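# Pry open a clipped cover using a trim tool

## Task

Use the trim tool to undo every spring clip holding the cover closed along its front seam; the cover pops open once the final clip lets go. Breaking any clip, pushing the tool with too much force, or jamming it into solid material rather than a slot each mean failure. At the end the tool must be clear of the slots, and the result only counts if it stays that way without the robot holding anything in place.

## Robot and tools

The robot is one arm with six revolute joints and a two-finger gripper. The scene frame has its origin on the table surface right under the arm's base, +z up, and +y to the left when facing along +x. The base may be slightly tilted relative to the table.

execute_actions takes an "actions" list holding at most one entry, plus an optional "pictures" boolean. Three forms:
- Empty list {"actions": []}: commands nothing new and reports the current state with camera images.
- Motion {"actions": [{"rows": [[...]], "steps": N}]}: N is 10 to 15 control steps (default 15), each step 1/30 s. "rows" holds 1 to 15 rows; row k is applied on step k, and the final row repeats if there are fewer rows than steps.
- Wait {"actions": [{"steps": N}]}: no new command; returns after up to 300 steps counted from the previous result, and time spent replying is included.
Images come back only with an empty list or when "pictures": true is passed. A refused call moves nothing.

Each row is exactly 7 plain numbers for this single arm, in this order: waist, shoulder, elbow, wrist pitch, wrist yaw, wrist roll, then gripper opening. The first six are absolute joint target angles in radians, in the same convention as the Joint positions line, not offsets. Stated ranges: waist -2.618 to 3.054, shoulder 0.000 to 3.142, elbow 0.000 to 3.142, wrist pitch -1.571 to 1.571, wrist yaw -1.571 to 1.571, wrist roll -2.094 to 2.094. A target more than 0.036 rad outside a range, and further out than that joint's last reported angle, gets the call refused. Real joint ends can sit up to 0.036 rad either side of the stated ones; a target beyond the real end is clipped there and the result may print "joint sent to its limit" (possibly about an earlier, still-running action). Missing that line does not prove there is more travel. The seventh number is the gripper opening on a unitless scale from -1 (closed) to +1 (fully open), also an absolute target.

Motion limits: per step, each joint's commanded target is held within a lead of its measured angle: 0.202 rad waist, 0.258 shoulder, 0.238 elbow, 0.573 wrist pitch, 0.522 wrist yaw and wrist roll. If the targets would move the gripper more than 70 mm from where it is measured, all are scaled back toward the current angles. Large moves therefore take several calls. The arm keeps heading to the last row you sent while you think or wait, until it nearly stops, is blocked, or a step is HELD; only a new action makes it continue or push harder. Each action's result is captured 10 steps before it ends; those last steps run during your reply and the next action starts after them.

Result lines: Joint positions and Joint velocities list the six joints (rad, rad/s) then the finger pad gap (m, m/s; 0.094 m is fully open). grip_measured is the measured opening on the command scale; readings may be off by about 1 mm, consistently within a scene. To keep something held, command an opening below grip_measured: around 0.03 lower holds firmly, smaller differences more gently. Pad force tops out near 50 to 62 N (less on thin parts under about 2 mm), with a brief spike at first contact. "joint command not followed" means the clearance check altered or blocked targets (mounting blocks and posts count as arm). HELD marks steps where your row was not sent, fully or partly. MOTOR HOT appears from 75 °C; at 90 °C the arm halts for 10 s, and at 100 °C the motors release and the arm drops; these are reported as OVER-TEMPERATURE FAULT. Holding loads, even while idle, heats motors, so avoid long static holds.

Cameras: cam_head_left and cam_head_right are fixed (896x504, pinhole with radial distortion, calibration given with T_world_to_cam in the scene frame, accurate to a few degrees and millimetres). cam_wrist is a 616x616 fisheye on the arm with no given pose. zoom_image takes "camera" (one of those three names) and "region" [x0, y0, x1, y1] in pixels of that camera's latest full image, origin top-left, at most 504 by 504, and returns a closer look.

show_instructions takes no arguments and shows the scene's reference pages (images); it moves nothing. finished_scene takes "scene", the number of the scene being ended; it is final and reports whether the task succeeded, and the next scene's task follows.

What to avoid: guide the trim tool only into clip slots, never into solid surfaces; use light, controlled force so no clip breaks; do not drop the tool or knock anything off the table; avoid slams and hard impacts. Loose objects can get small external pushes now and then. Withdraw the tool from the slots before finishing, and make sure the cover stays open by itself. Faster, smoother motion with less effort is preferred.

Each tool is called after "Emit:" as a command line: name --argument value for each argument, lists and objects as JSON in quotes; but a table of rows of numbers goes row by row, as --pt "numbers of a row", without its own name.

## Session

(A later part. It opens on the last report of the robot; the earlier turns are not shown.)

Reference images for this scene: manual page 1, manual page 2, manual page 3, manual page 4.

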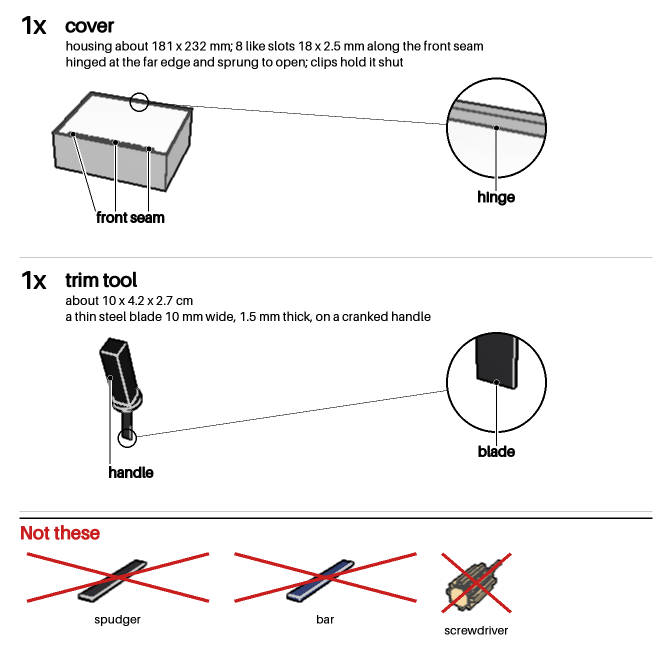

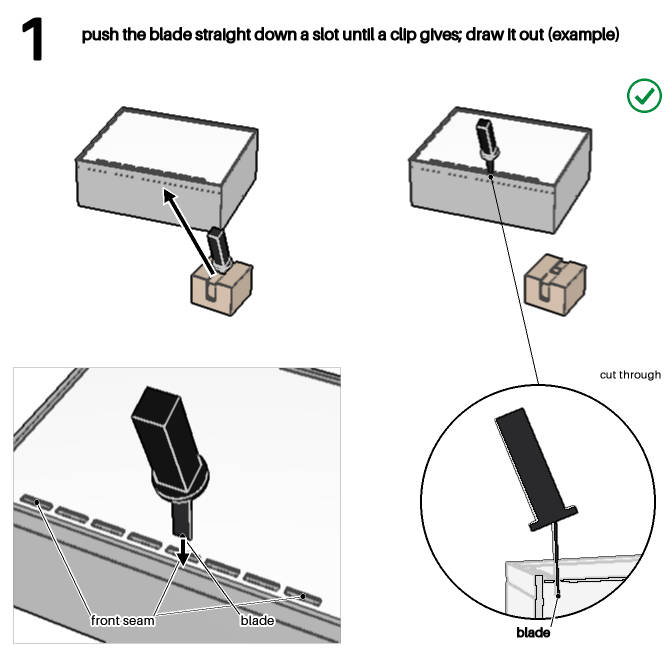

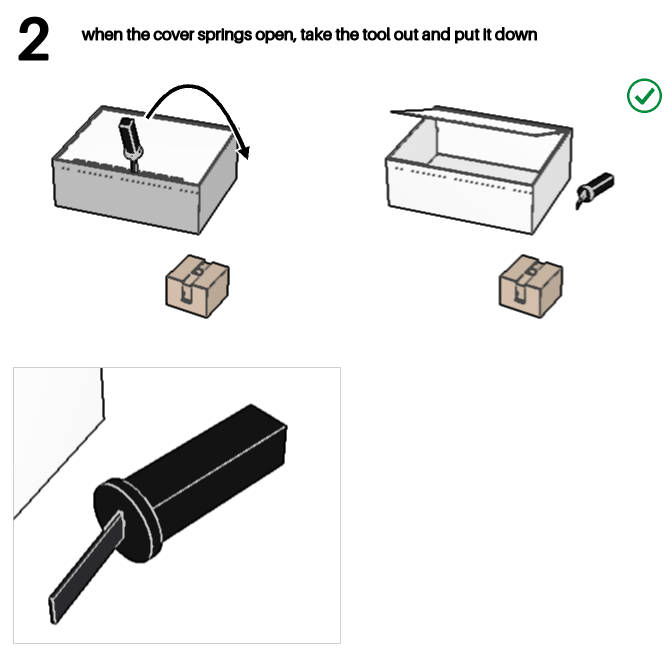

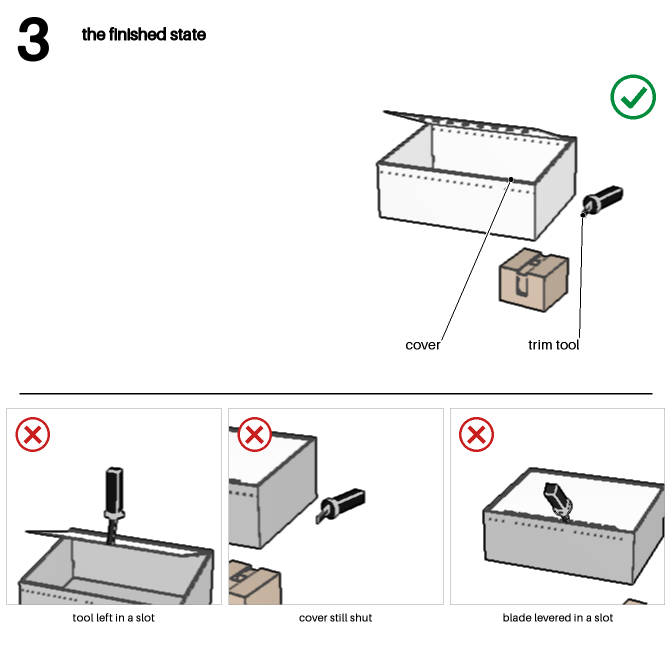

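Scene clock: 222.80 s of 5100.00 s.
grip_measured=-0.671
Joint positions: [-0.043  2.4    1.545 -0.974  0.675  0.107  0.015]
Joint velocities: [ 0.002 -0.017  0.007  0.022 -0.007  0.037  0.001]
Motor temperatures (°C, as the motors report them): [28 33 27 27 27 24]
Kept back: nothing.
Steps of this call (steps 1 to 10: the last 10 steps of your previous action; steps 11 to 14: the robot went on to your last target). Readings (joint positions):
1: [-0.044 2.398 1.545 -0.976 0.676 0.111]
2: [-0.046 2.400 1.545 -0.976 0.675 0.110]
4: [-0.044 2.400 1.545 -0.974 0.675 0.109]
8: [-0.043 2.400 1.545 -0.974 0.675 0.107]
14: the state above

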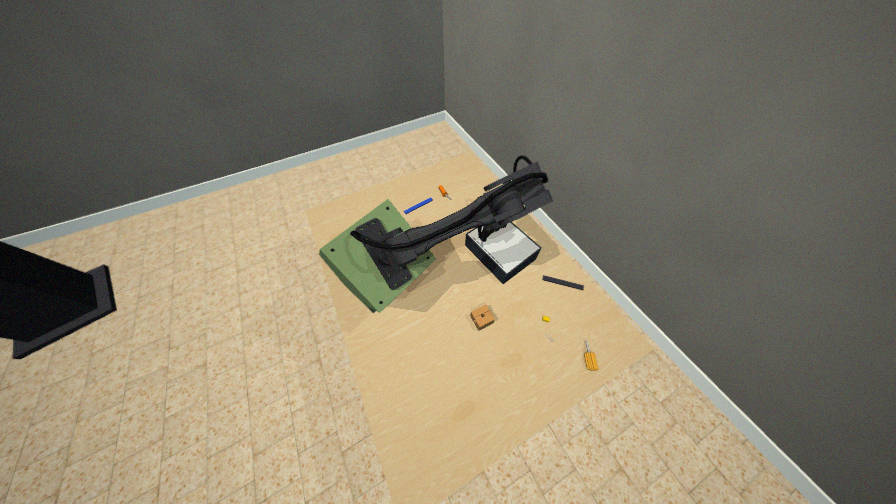

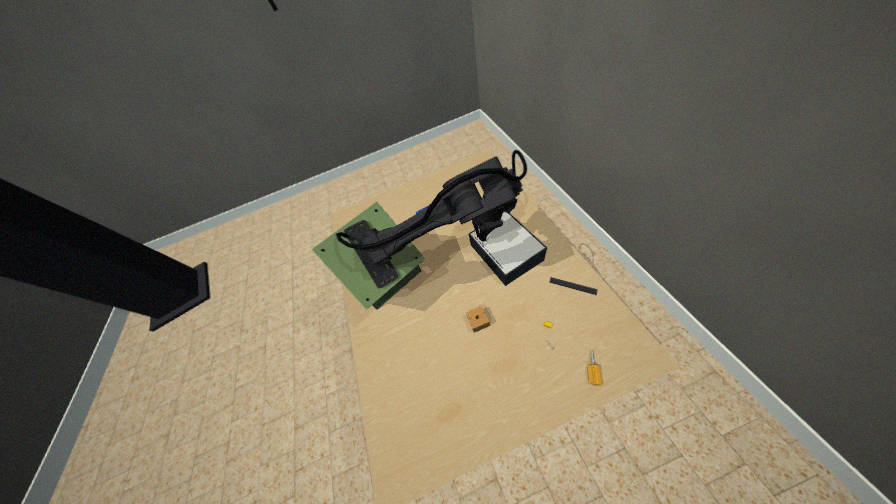

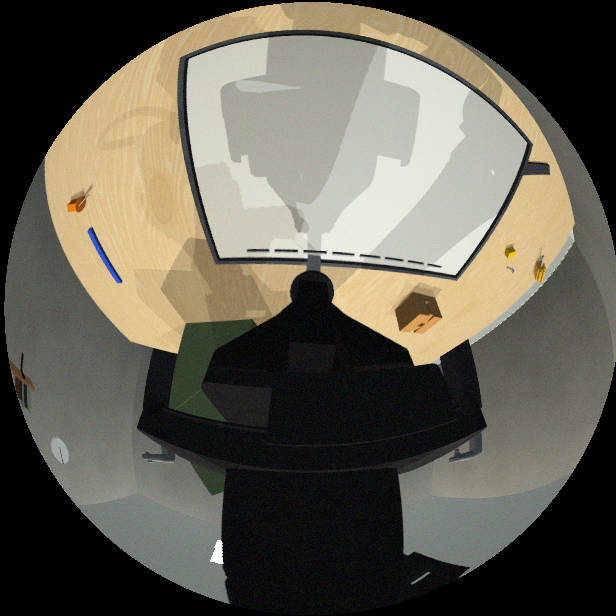

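Emit:
execute_actions --actions '[{"rows":[[-0.043,2.400,1.545,-0.936,0.670,0.098,-0.715],[-0.043,2.400,1.545,-0.940,0.670,0.098,-0.715],[-0.043,2.400,1.545,-0.952,0.670,0.098,-0.715]],"steps":12}]'

Emit:
execute_actions --actions '[{"steps":14}]' --pictures true

Emit:
zoom_image --camera "cam_wrist" --region '[285, 235, 335, 275]'

Scene clock: 234.53 s of 5100.00 s.
grip_measured=-0.671
Joint positions: [-0.043  2.4    1.545 -0.969  0.675  0.107  0.015]
Joint velocities: [-0.022 -0.007  0.002  0.037 -0.022 -0.007  0.   ]
Motor temperatures (°C, as the motors report them): [28 33 27 27 27 24]
Steps of this call (steps 1 to 15: the robot went on to your last target; steps 16 to 90: nothing new was sent; then 8.67 s passed at rest; steps 91 to 92: the first 2 steps of this action). Readings (joint positions):
91: [-0.043 2.400 1.545 -0.972 0.675 0.107]
92: the state above

Scene clock: 235.00 s of 5100.00 s.
grip_measured=-0.671
Joint positions: [-0.043  2.4    1.545 -0.968  0.675  0.107  0.015]
Joint velocities: [ 0.007  0.007  0.002  0.051 -0.051 -0.007 -0.   ]
Motor temperatures (°C, as the motors report them): [28 33 27 27 27 24]
Kept back: nothing.
Steps of this call (steps 1 to 10: the last 10 steps of your previous action; steps 11 to 14: the robot went on to your last target). Readings (joint positions):
1: [-0.043 2.400 1.545 -0.968 0.675 0.107]
2: [-0.043 2.400 1.545 -0.968 0.675 0.107]
4: [-0.043 2.400 1.545 -0.968 0.675 0.107]
8: [-0.043 2.400 1.545 -0.968 0.675 0.107]
14: the state above

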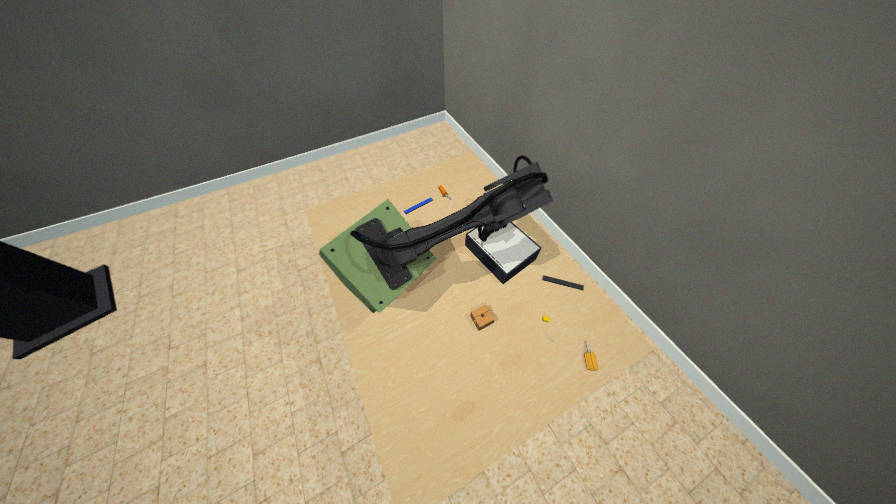

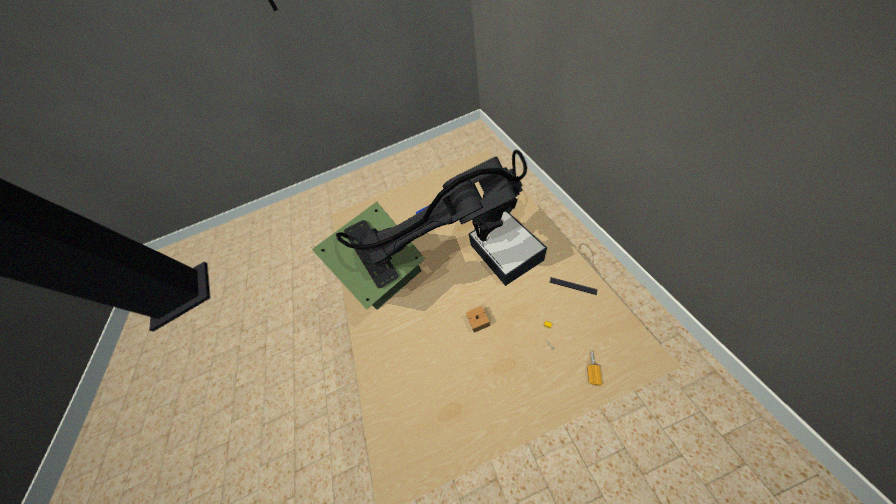

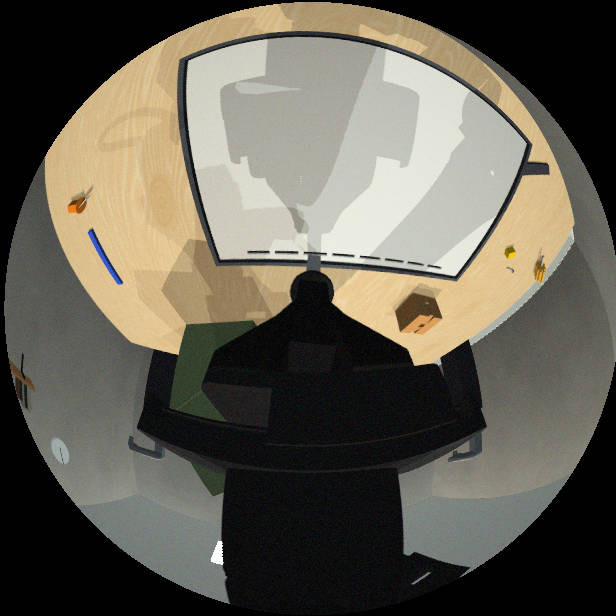

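Region (285, 235, 335, 275) of cam_wrist's 616x616 image, scaled by 10.080, with more detail than that image has; it fills the top 403 rows of this view, and the rest is white.

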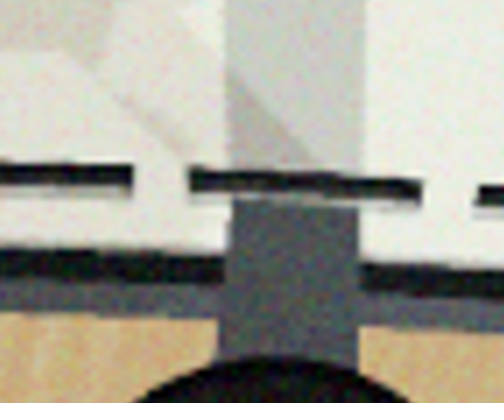

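Emit:
execute_actions --actions '[{"rows":[[-0.056,2.428,1.545,-0.930,0.670,0.098,-0.715],[-0.058,2.431,1.545,-0.928,0.670,0.096,-0.715],[-0.034,2.412,1.545,-0.952,0.670,0.100,-0.715]],"steps":12}]'

Emit:
execute_actions --actions '[{"steps":14}]' --pictures true

Emit:
zoom_image --camera "cam_wrist" --region '[285, 235, 335, 275]'

Scene clock: 235.50 s of 5100.00 s.
grip_measured=-0.671
Joint positions: [-0.044  2.401  1.545 -0.967  0.675  0.106  0.015]
Joint velocities: [-0.017 -0.002  0.007 -0.066 -0.007  0.139  0.001]
Motor temperatures (°C, as the motors report them): [28 33 27 27 27 24]
Steps of this call (steps 1 to 13: the robot went on to your last target; steps 14 to 15: the first 2 steps of this action). Readings (joint positions):
14: [-0.044 2.400 1.545 -0.967 0.675 0.107]
15: the state above

Scene clock: 235.97 s of 5100.00 s.
grip_measured=-0.671
Joint positions: [-0.044  2.401  1.545 -0.967  0.675  0.106  0.015]
Joint velocities: [-0.007 -0.002  0.002  0.007 -0.066  0.081  0.001]
Motor temperatures (°C, as the motors report them): [28 33 27 27 27 24]
Kept back: nothing.
Steps of this call (steps 1 to 10: the last 10 steps of your previous action; steps 11 to 14: the robot went on to your last target). Readings (joint positions):
1: [-0.044 2.401 1.545 -0.967 0.675 0.106]
2: [-0.044 2.401 1.545 -0.967 0.675 0.106]
4: [-0.044 2.401 1.545 -0.967 0.675 0.106]
8: [-0.044 2.401 1.545 -0.967 0.675 0.106]
14: the state above

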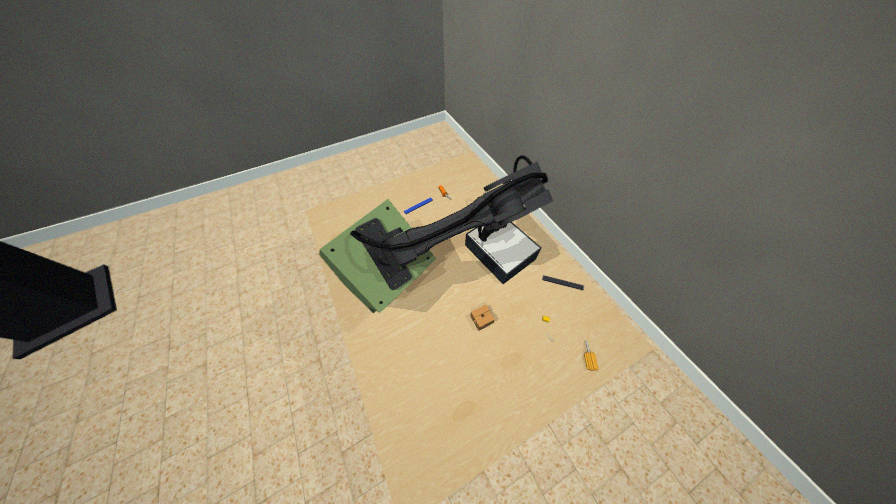

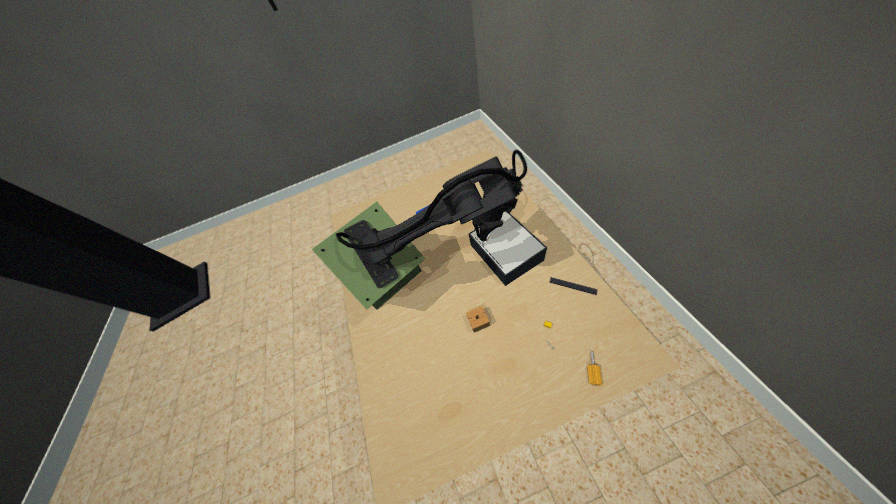

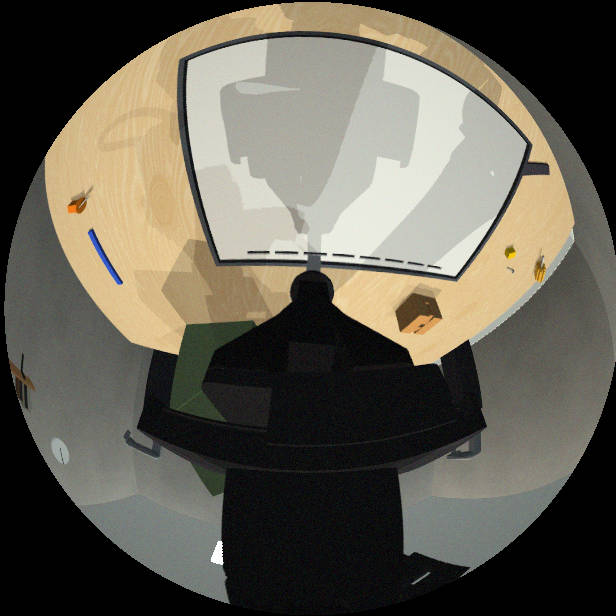

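Region (285, 235, 335, 275) of cam_wrist's 616x616 image, scaled by 10.080, with more detail than that image has; it fills the top 403 rows of this view, and the rest is white.

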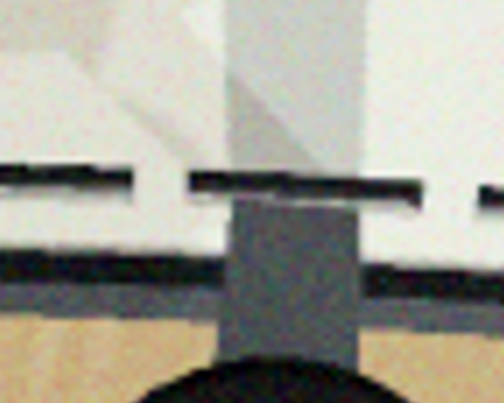

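Emit:
execute_actions --actions '[{"rows":[[-0.034,2.380,1.545,-0.967,0.670,0.106,-0.715],[-0.034,2.378,1.545,-0.967,0.670,0.106,-0.715],[-0.034,2.378,1.545,-0.967,0.670,0.106,-0.715],[-0.034,2.381,1.545,-0.967,0.670,0.106,-0.715]],"steps":12}]'

Emit:
execute_actions --actions '[{"steps":14}]' --pictures true

Emit:
zoom_image --camera "cam_wrist" --region '[285, 235, 335, 275]'

Scene clock: 237.40 s of 5100.00 s.
grip_measured=-0.671
Joint positions: [-0.044  2.398  1.545 -0.968  0.675  0.106  0.015]
Joint velocities: [ 0.002 -0.032 -0.002 -0.095 -0.066  0.022  0.001]
Motor temperatures (°C, as the motors report them): [28 33 27 27 27 24]
Steps of this call (steps 1 to 15: the robot went on to your last target; steps 16 to 41: nothing new was sent; steps 42 to 43: the first 2 steps of this action). Readings (joint positions):
42: [-0.044 2.399 1.545 -0.968 0.675 0.106]
43: the state above

Scene clock: 237.87 s of 5100.00 s.
grip_measured=-0.671
Joint positions: [-0.044  2.397  1.545 -0.968  0.675  0.106  0.015]
Joint velocities: [-0.002 -0.007 -0.012 -0.022  0.081 -0.051  0.   ]
Motor temperatures (°C, as the motors report them): [28 33 27 27 27 24]
Kept back: nothing.
Steps of this call (steps 1 to 10: the last 10 steps of your previous action; steps 11 to 14: the robot went on to your last target). Readings (joint positions):
1: [-0.044 2.398 1.545 -0.968 0.675 0.106]
2: [-0.044 2.397 1.545 -0.968 0.675 0.106]
4: [-0.044 2.397 1.545 -0.968 0.675 0.106]
8: [-0.044 2.397 1.545 -0.968 0.675 0.106]
14: the state above

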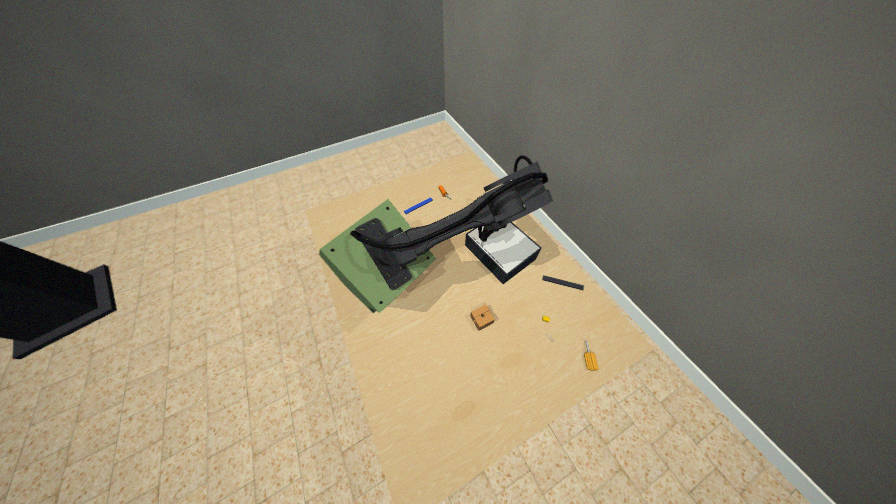

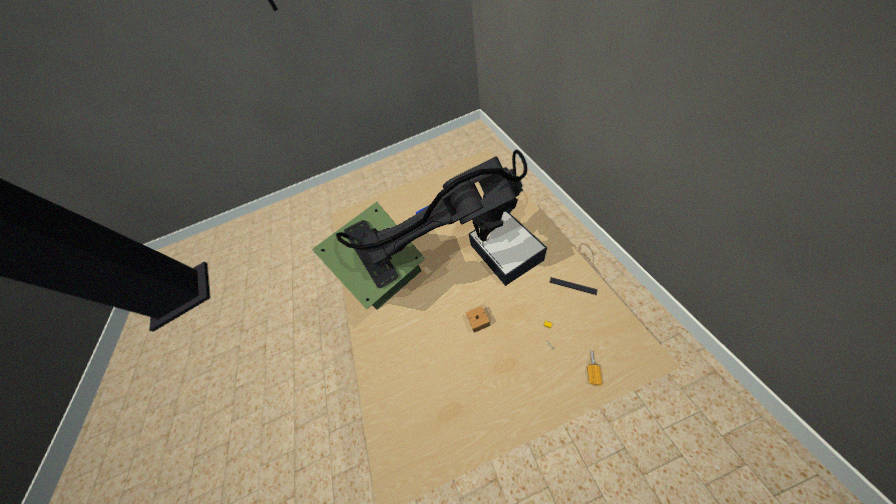

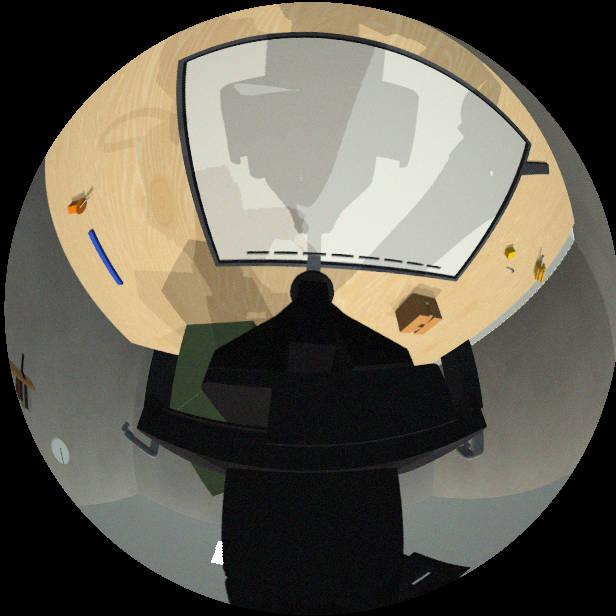

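Region (285, 235, 335, 275) of cam_wrist's 616x616 image, scaled by 10.080, with more detail than that image has; it fills the top 403 rows of this view, and the rest is white.

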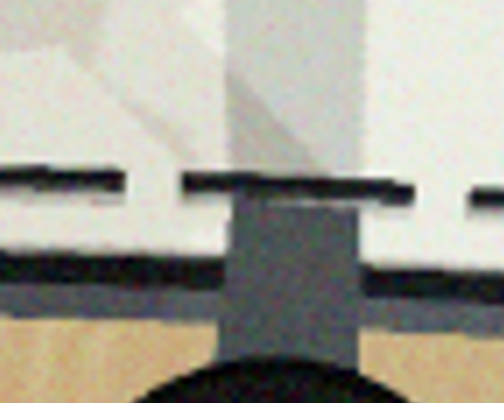

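Emit:
execute_actions --actions '[{"rows":[[-0.034,2.383,1.545,-0.930,0.670,0.106,-0.715],[-0.034,2.383,1.545,-0.934,0.670,0.106,-0.715],[-0.034,2.383,1.545,-0.950,0.670,0.106,-0.715]],"steps":12}]'

Emit:
execute_actions --actions '[{"steps":14}]' --pictures true

Emit:
zoom_image --camera "cam_wrist" --region '[285, 235, 335, 275]'

Scene clock: 238.27 s of 5100.00 s.
grip_measured=-0.671
Joint positions: [-0.044  2.397  1.545 -0.963  0.675  0.106  0.015]
Joint velocities: [-0.007  0.007  0.007  0.066 -0.051  0.022 -0.001]
Motor temperatures (°C, as the motors report them): [28 33 27 27 27 24]
Steps of this call (steps 1 to 10: the robot went on to your last target; steps 11 to 12: the first 2 steps of this action). Readings (joint positions):
11: [-0.044 2.397 1.545 -0.966 0.675 0.106]
12: the state above

Scene clock: 238.73 s of 5100.00 s.
grip_measured=-0.671
Joint positions: [-0.044  2.397  1.545 -0.962  0.675  0.106  0.015]
Joint velocities: [ 0.007 -0.002 -0.012  0.037 -0.022 -0.007  0.   ]
Motor temperatures (°C, as the motors report them): [28 33 27 27 27 24]
Kept back: nothing.
Steps of this call (steps 1 to 10: the last 10 steps of your previous action; steps 11 to 14: the robot went on to your last target). Readings (joint positions):
1: [-0.044 2.397 1.545 -0.962 0.675 0.106]
2: [-0.044 2.397 1.545 -0.962 0.675 0.106]
4: [-0.044 2.397 1.545 -0.962 0.675 0.106]
8: [-0.044 2.397 1.545 -0.962 0.675 0.106]
14: the state above

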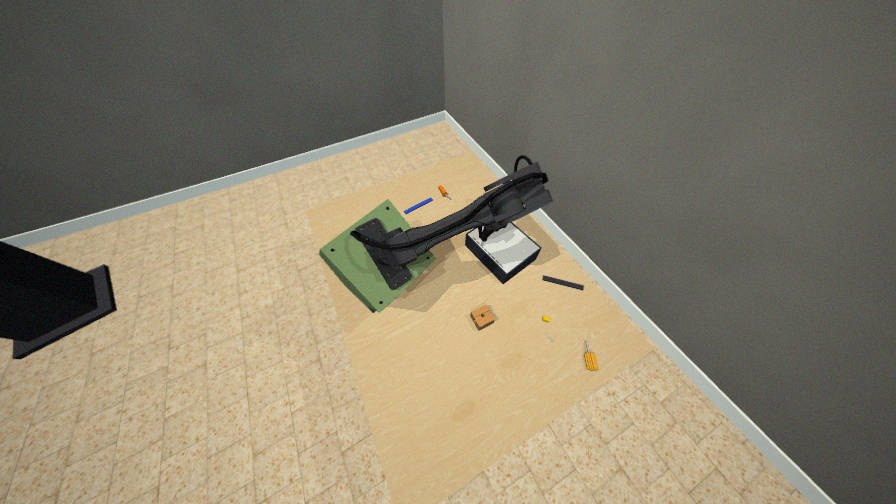

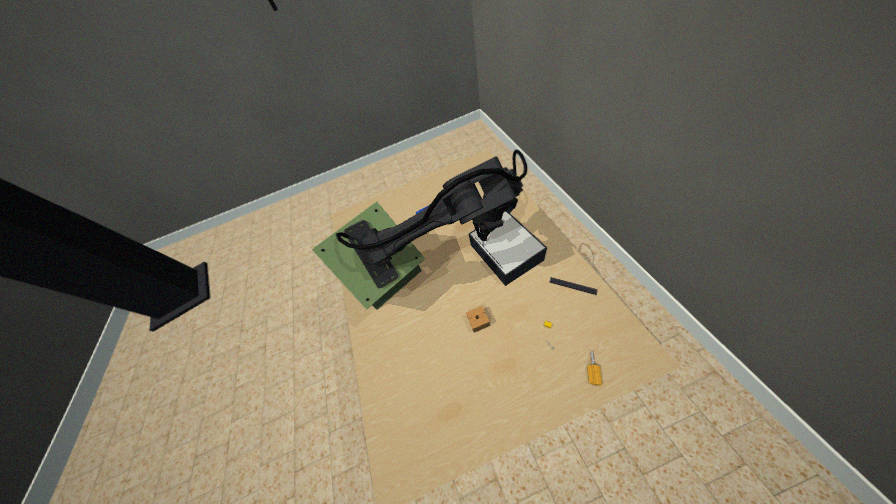

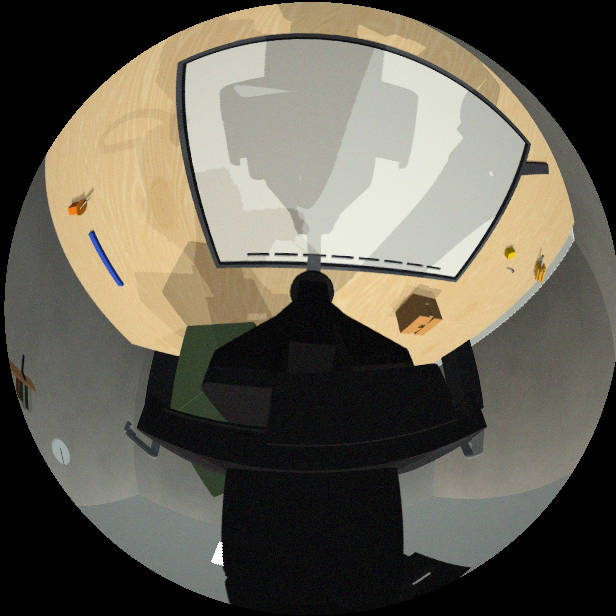

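Region (285, 235, 335, 275) of cam_wrist's 616x616 image, scaled by 10.080, with more detail than that image has; it fills the top 403 rows of this view, and the rest is white.

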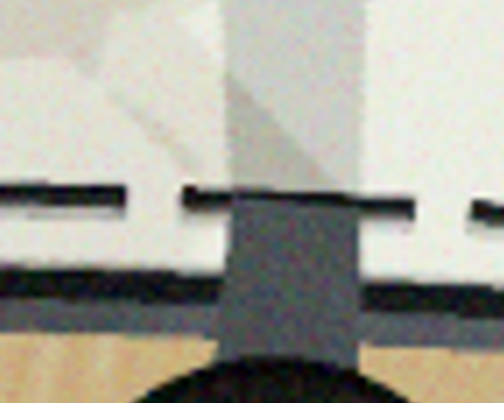

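Emit:
execute_actions --actions '[{"rows":[[-0.057,2.425,1.545,-0.927,0.670,0.098,-0.715],[-0.059,2.428,1.545,-0.925,0.670,0.096,-0.715],[-0.061,2.431,1.545,-0.922,0.670,0.095,-0.715],[-0.037,2.412,1.545,-0.945,0.670,0.099,-0.715]],"steps":12}]'

Emit:
execute_actions --actions '[{"steps":14}]' --pictures true

Emit:
zoom_image --camera "cam_wrist" --region '[285, 235, 335, 275]'

Scene clock: 239.27 s of 5100.00 s.
grip_measured=-0.671
Joint positions: [-0.047  2.4    1.545 -0.957  0.675  0.106  0.015]
Joint velocities: [-0.071  0.071  0.002  0.139 -0.007 -0.007 -0.   ]
Motor temperatures (°C, as the motors report them): [28 33 27 27 27 24]
Steps of this call (steps 1 to 14: the robot went on to your last target; steps 15 to 16: the first 2 steps of this action). Readings (joint positions):
15: [-0.045 2.398 1.545 -0.961 0.675 0.106]
16: the state above

Scene clock: 239.73 s of 5100.00 s.
grip_measured=-0.671
Joint positions: [-0.052  2.406  1.545 -0.948  0.675  0.106  0.015]
Joint velocities: [ 0.007 -0.012 -0.007 -0.007 -0.081  0.022  0.001]
Motor temperatures (°C, as the motors report them): [28 33 27 27 27 24]
Kept back: nothing.
Steps of this call (steps 1 to 10: the last 10 steps of your previous action; steps 11 to 14: the robot went on to your last target). Readings (joint positions):
1: [-0.050 2.403 1.545 -0.953 0.675 0.106]
2: [-0.051 2.405 1.545 -0.949 0.675 0.106]
4: [-0.052 2.406 1.545 -0.948 0.675 0.106]
8: [-0.052 2.406 1.545 -0.948 0.675 0.106]
14: the state above

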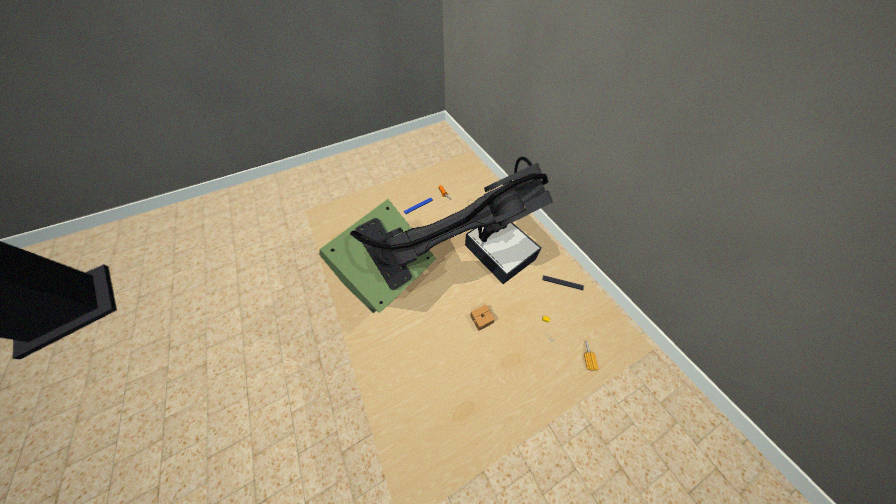

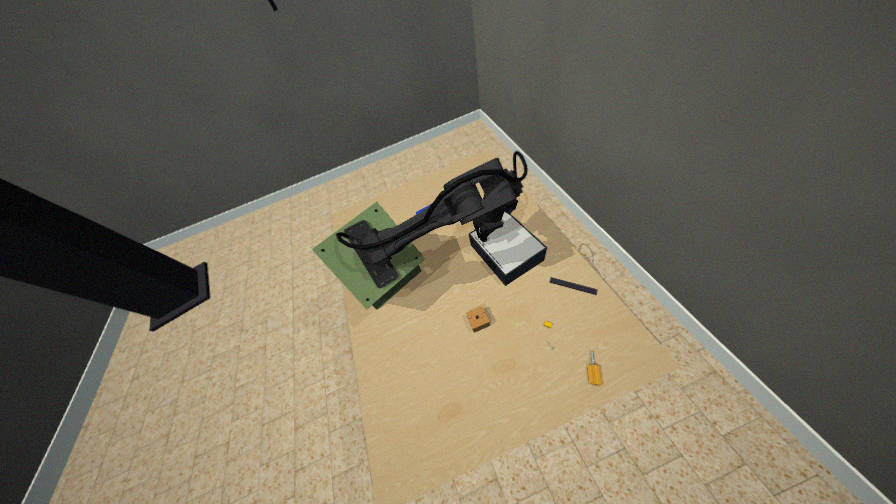

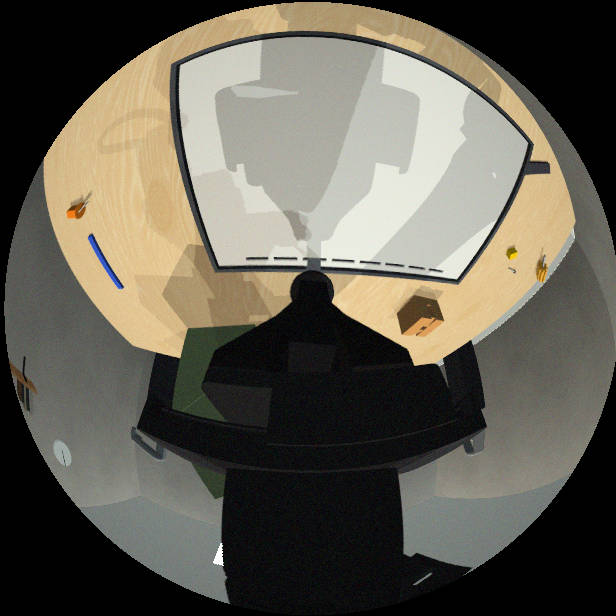

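Region (285, 235, 335, 275) of cam_wrist's 616x616 image, scaled by 10.080, with more detail than that image has; it fills the top 403 rows of this view, and the rest is white.

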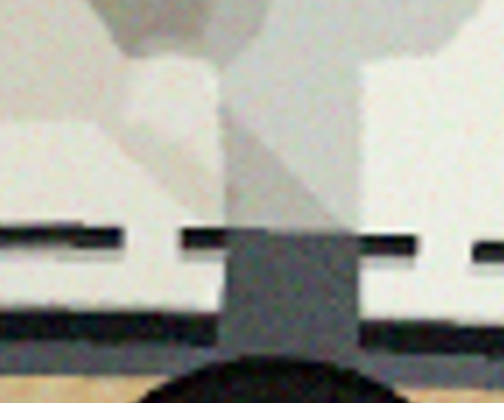

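Emit:
execute_actions --actions '[]'

Scene clock: 241.67 s of 5100.00 s.
grip_measured=-0.671
Joint positions: [-0.052  2.406  1.545 -0.948  0.675  0.106  0.015]
Joint velocities: [ 0.002 -0.007  0.002  0.007 -0.066 -0.022 -0.001]
Motor temperatures (°C, as the motors report them): [28 33 27 27 27 24]
Kept back: nothing.
Steps of this call (steps 1 to 15: the robot went on to your last target; steps 16 to 58: nothing new was sent). Readings (joint positions):
1: [-0.052 2.406 1.545 -0.948 0.675 0.106]
2: [-0.052 2.406 1.545 -0.948 0.675 0.106]
4: [-0.052 2.406 1.545 -0.948 0.675 0.106]
8: [-0.052 2.406 1.545 -0.948 0.675 0.106]
58: the state above
The arm was judged still, so your last target was given up. Only a new action makes it travel on or press farther. Fingers that are still opening or closing keep moving.

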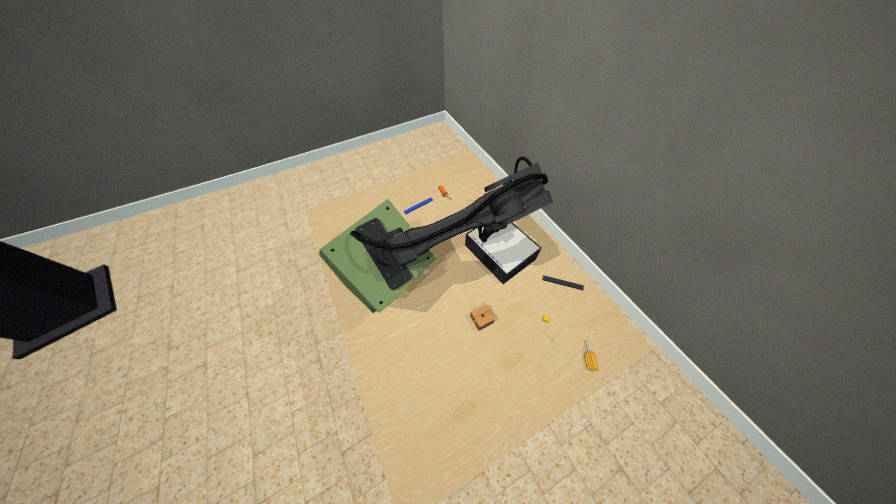

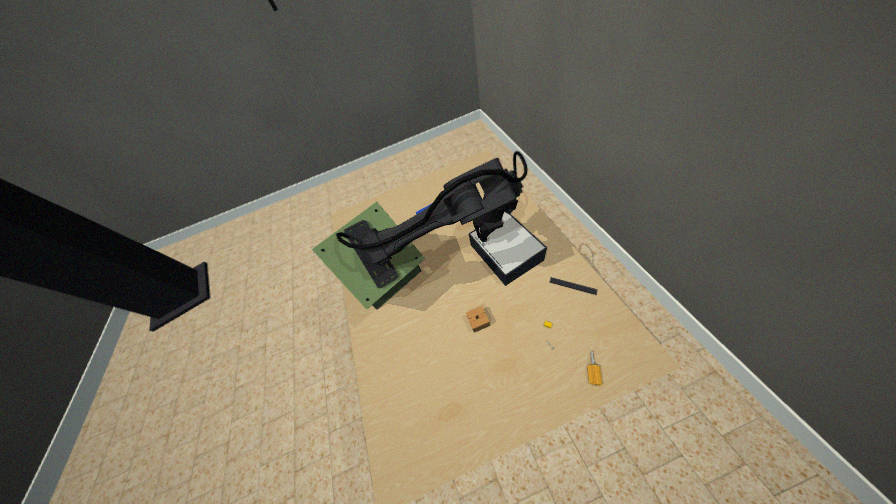

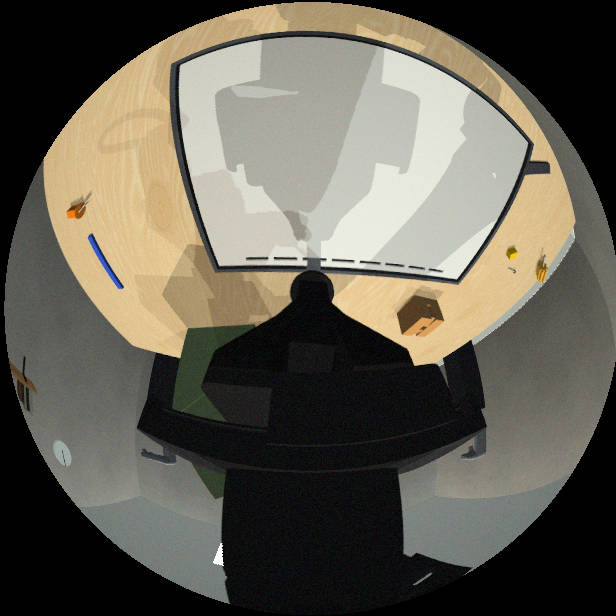

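Emit:
execute_actions --actions '[{"rows":[[-0.067,2.436,1.545,-0.916,0.670,0.096,-0.715],[-0.067,2.438,1.545,-0.916,0.670,0.096,-0.715],[-0.067,2.438,1.545,-0.916,0.670,0.096,-0.715],[-0.045,2.420,1.545,-0.938,0.670,0.096,-0.715]],"steps":12}]' --pictures true

Emit:
zoom_image --camera "cam_wrist" --region '[285, 235, 335, 275]'

Scene clock: 242.07 s of 5100.00 s.
grip_measured=-0.671
Joint positions: [-0.055  2.409  1.545 -0.944  0.675  0.105  0.015]
Joint velocities: [-0.071  0.066  0.007  0.095 -0.051  0.007 -0.   ]
Motor temperatures (°C, as the motors report them): [28 33 27 27 27 24]
Steps of this call (steps 1 to 10: nothing new was sent; steps 11 to 12: the first 2 steps of this action). Readings (joint positions):
11: [-0.053 2.407 1.545 -0.947 0.675 0.105]
12: the state above

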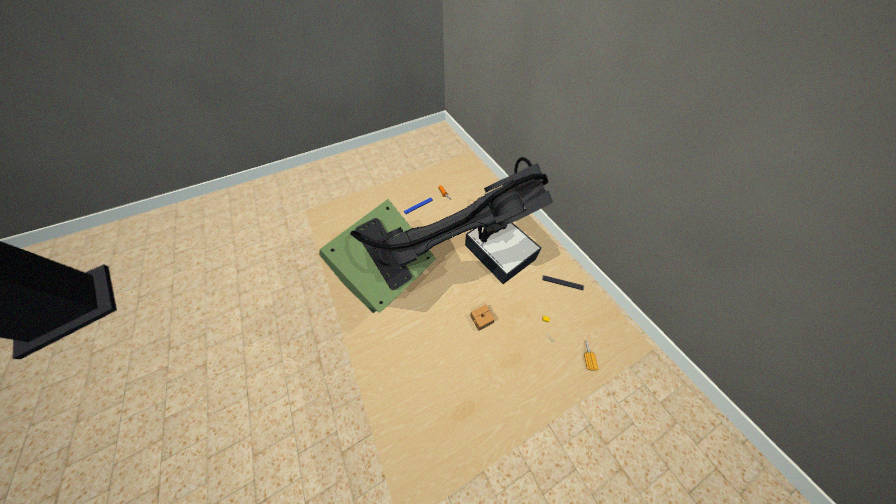

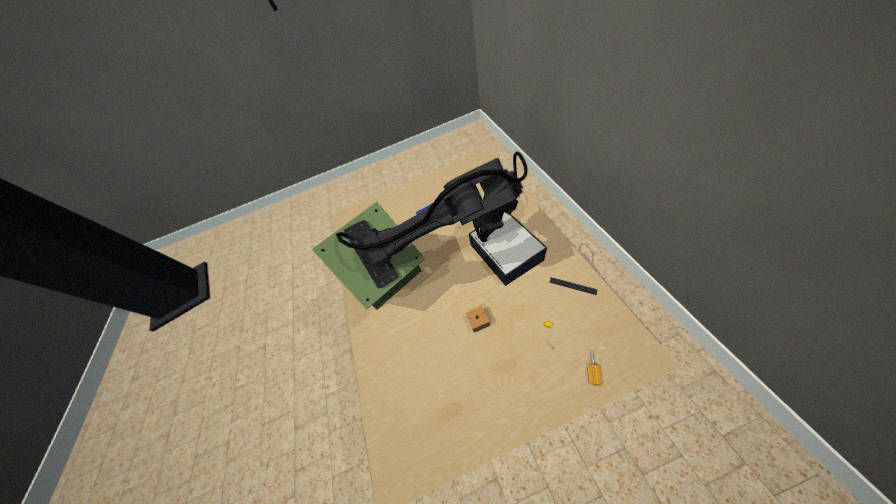

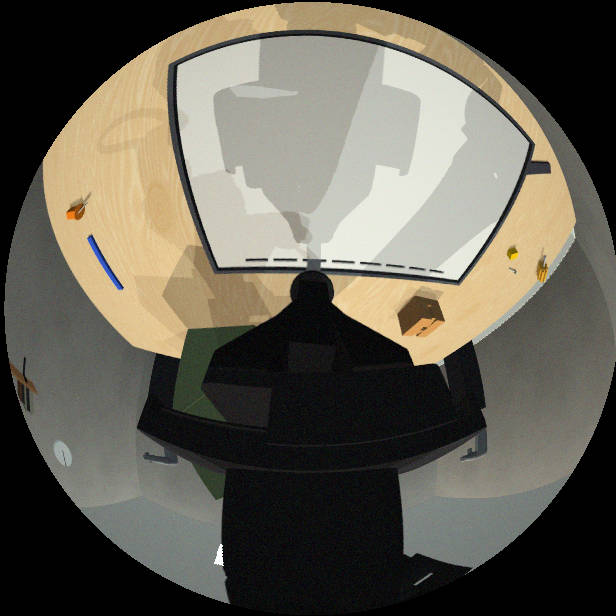

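Region (285, 235, 335, 275) of cam_wrist's 616x616 image, scaled by 10.080, with more detail than that image has; it fills the top 403 rows of this view, and the rest is white.

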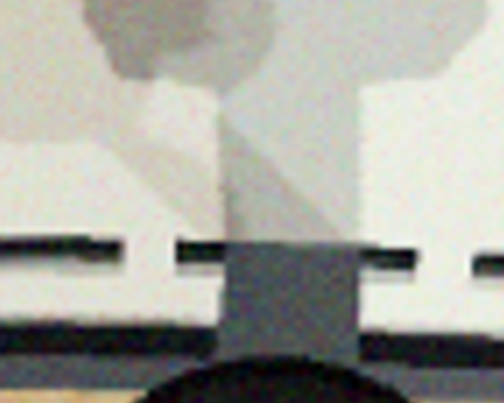

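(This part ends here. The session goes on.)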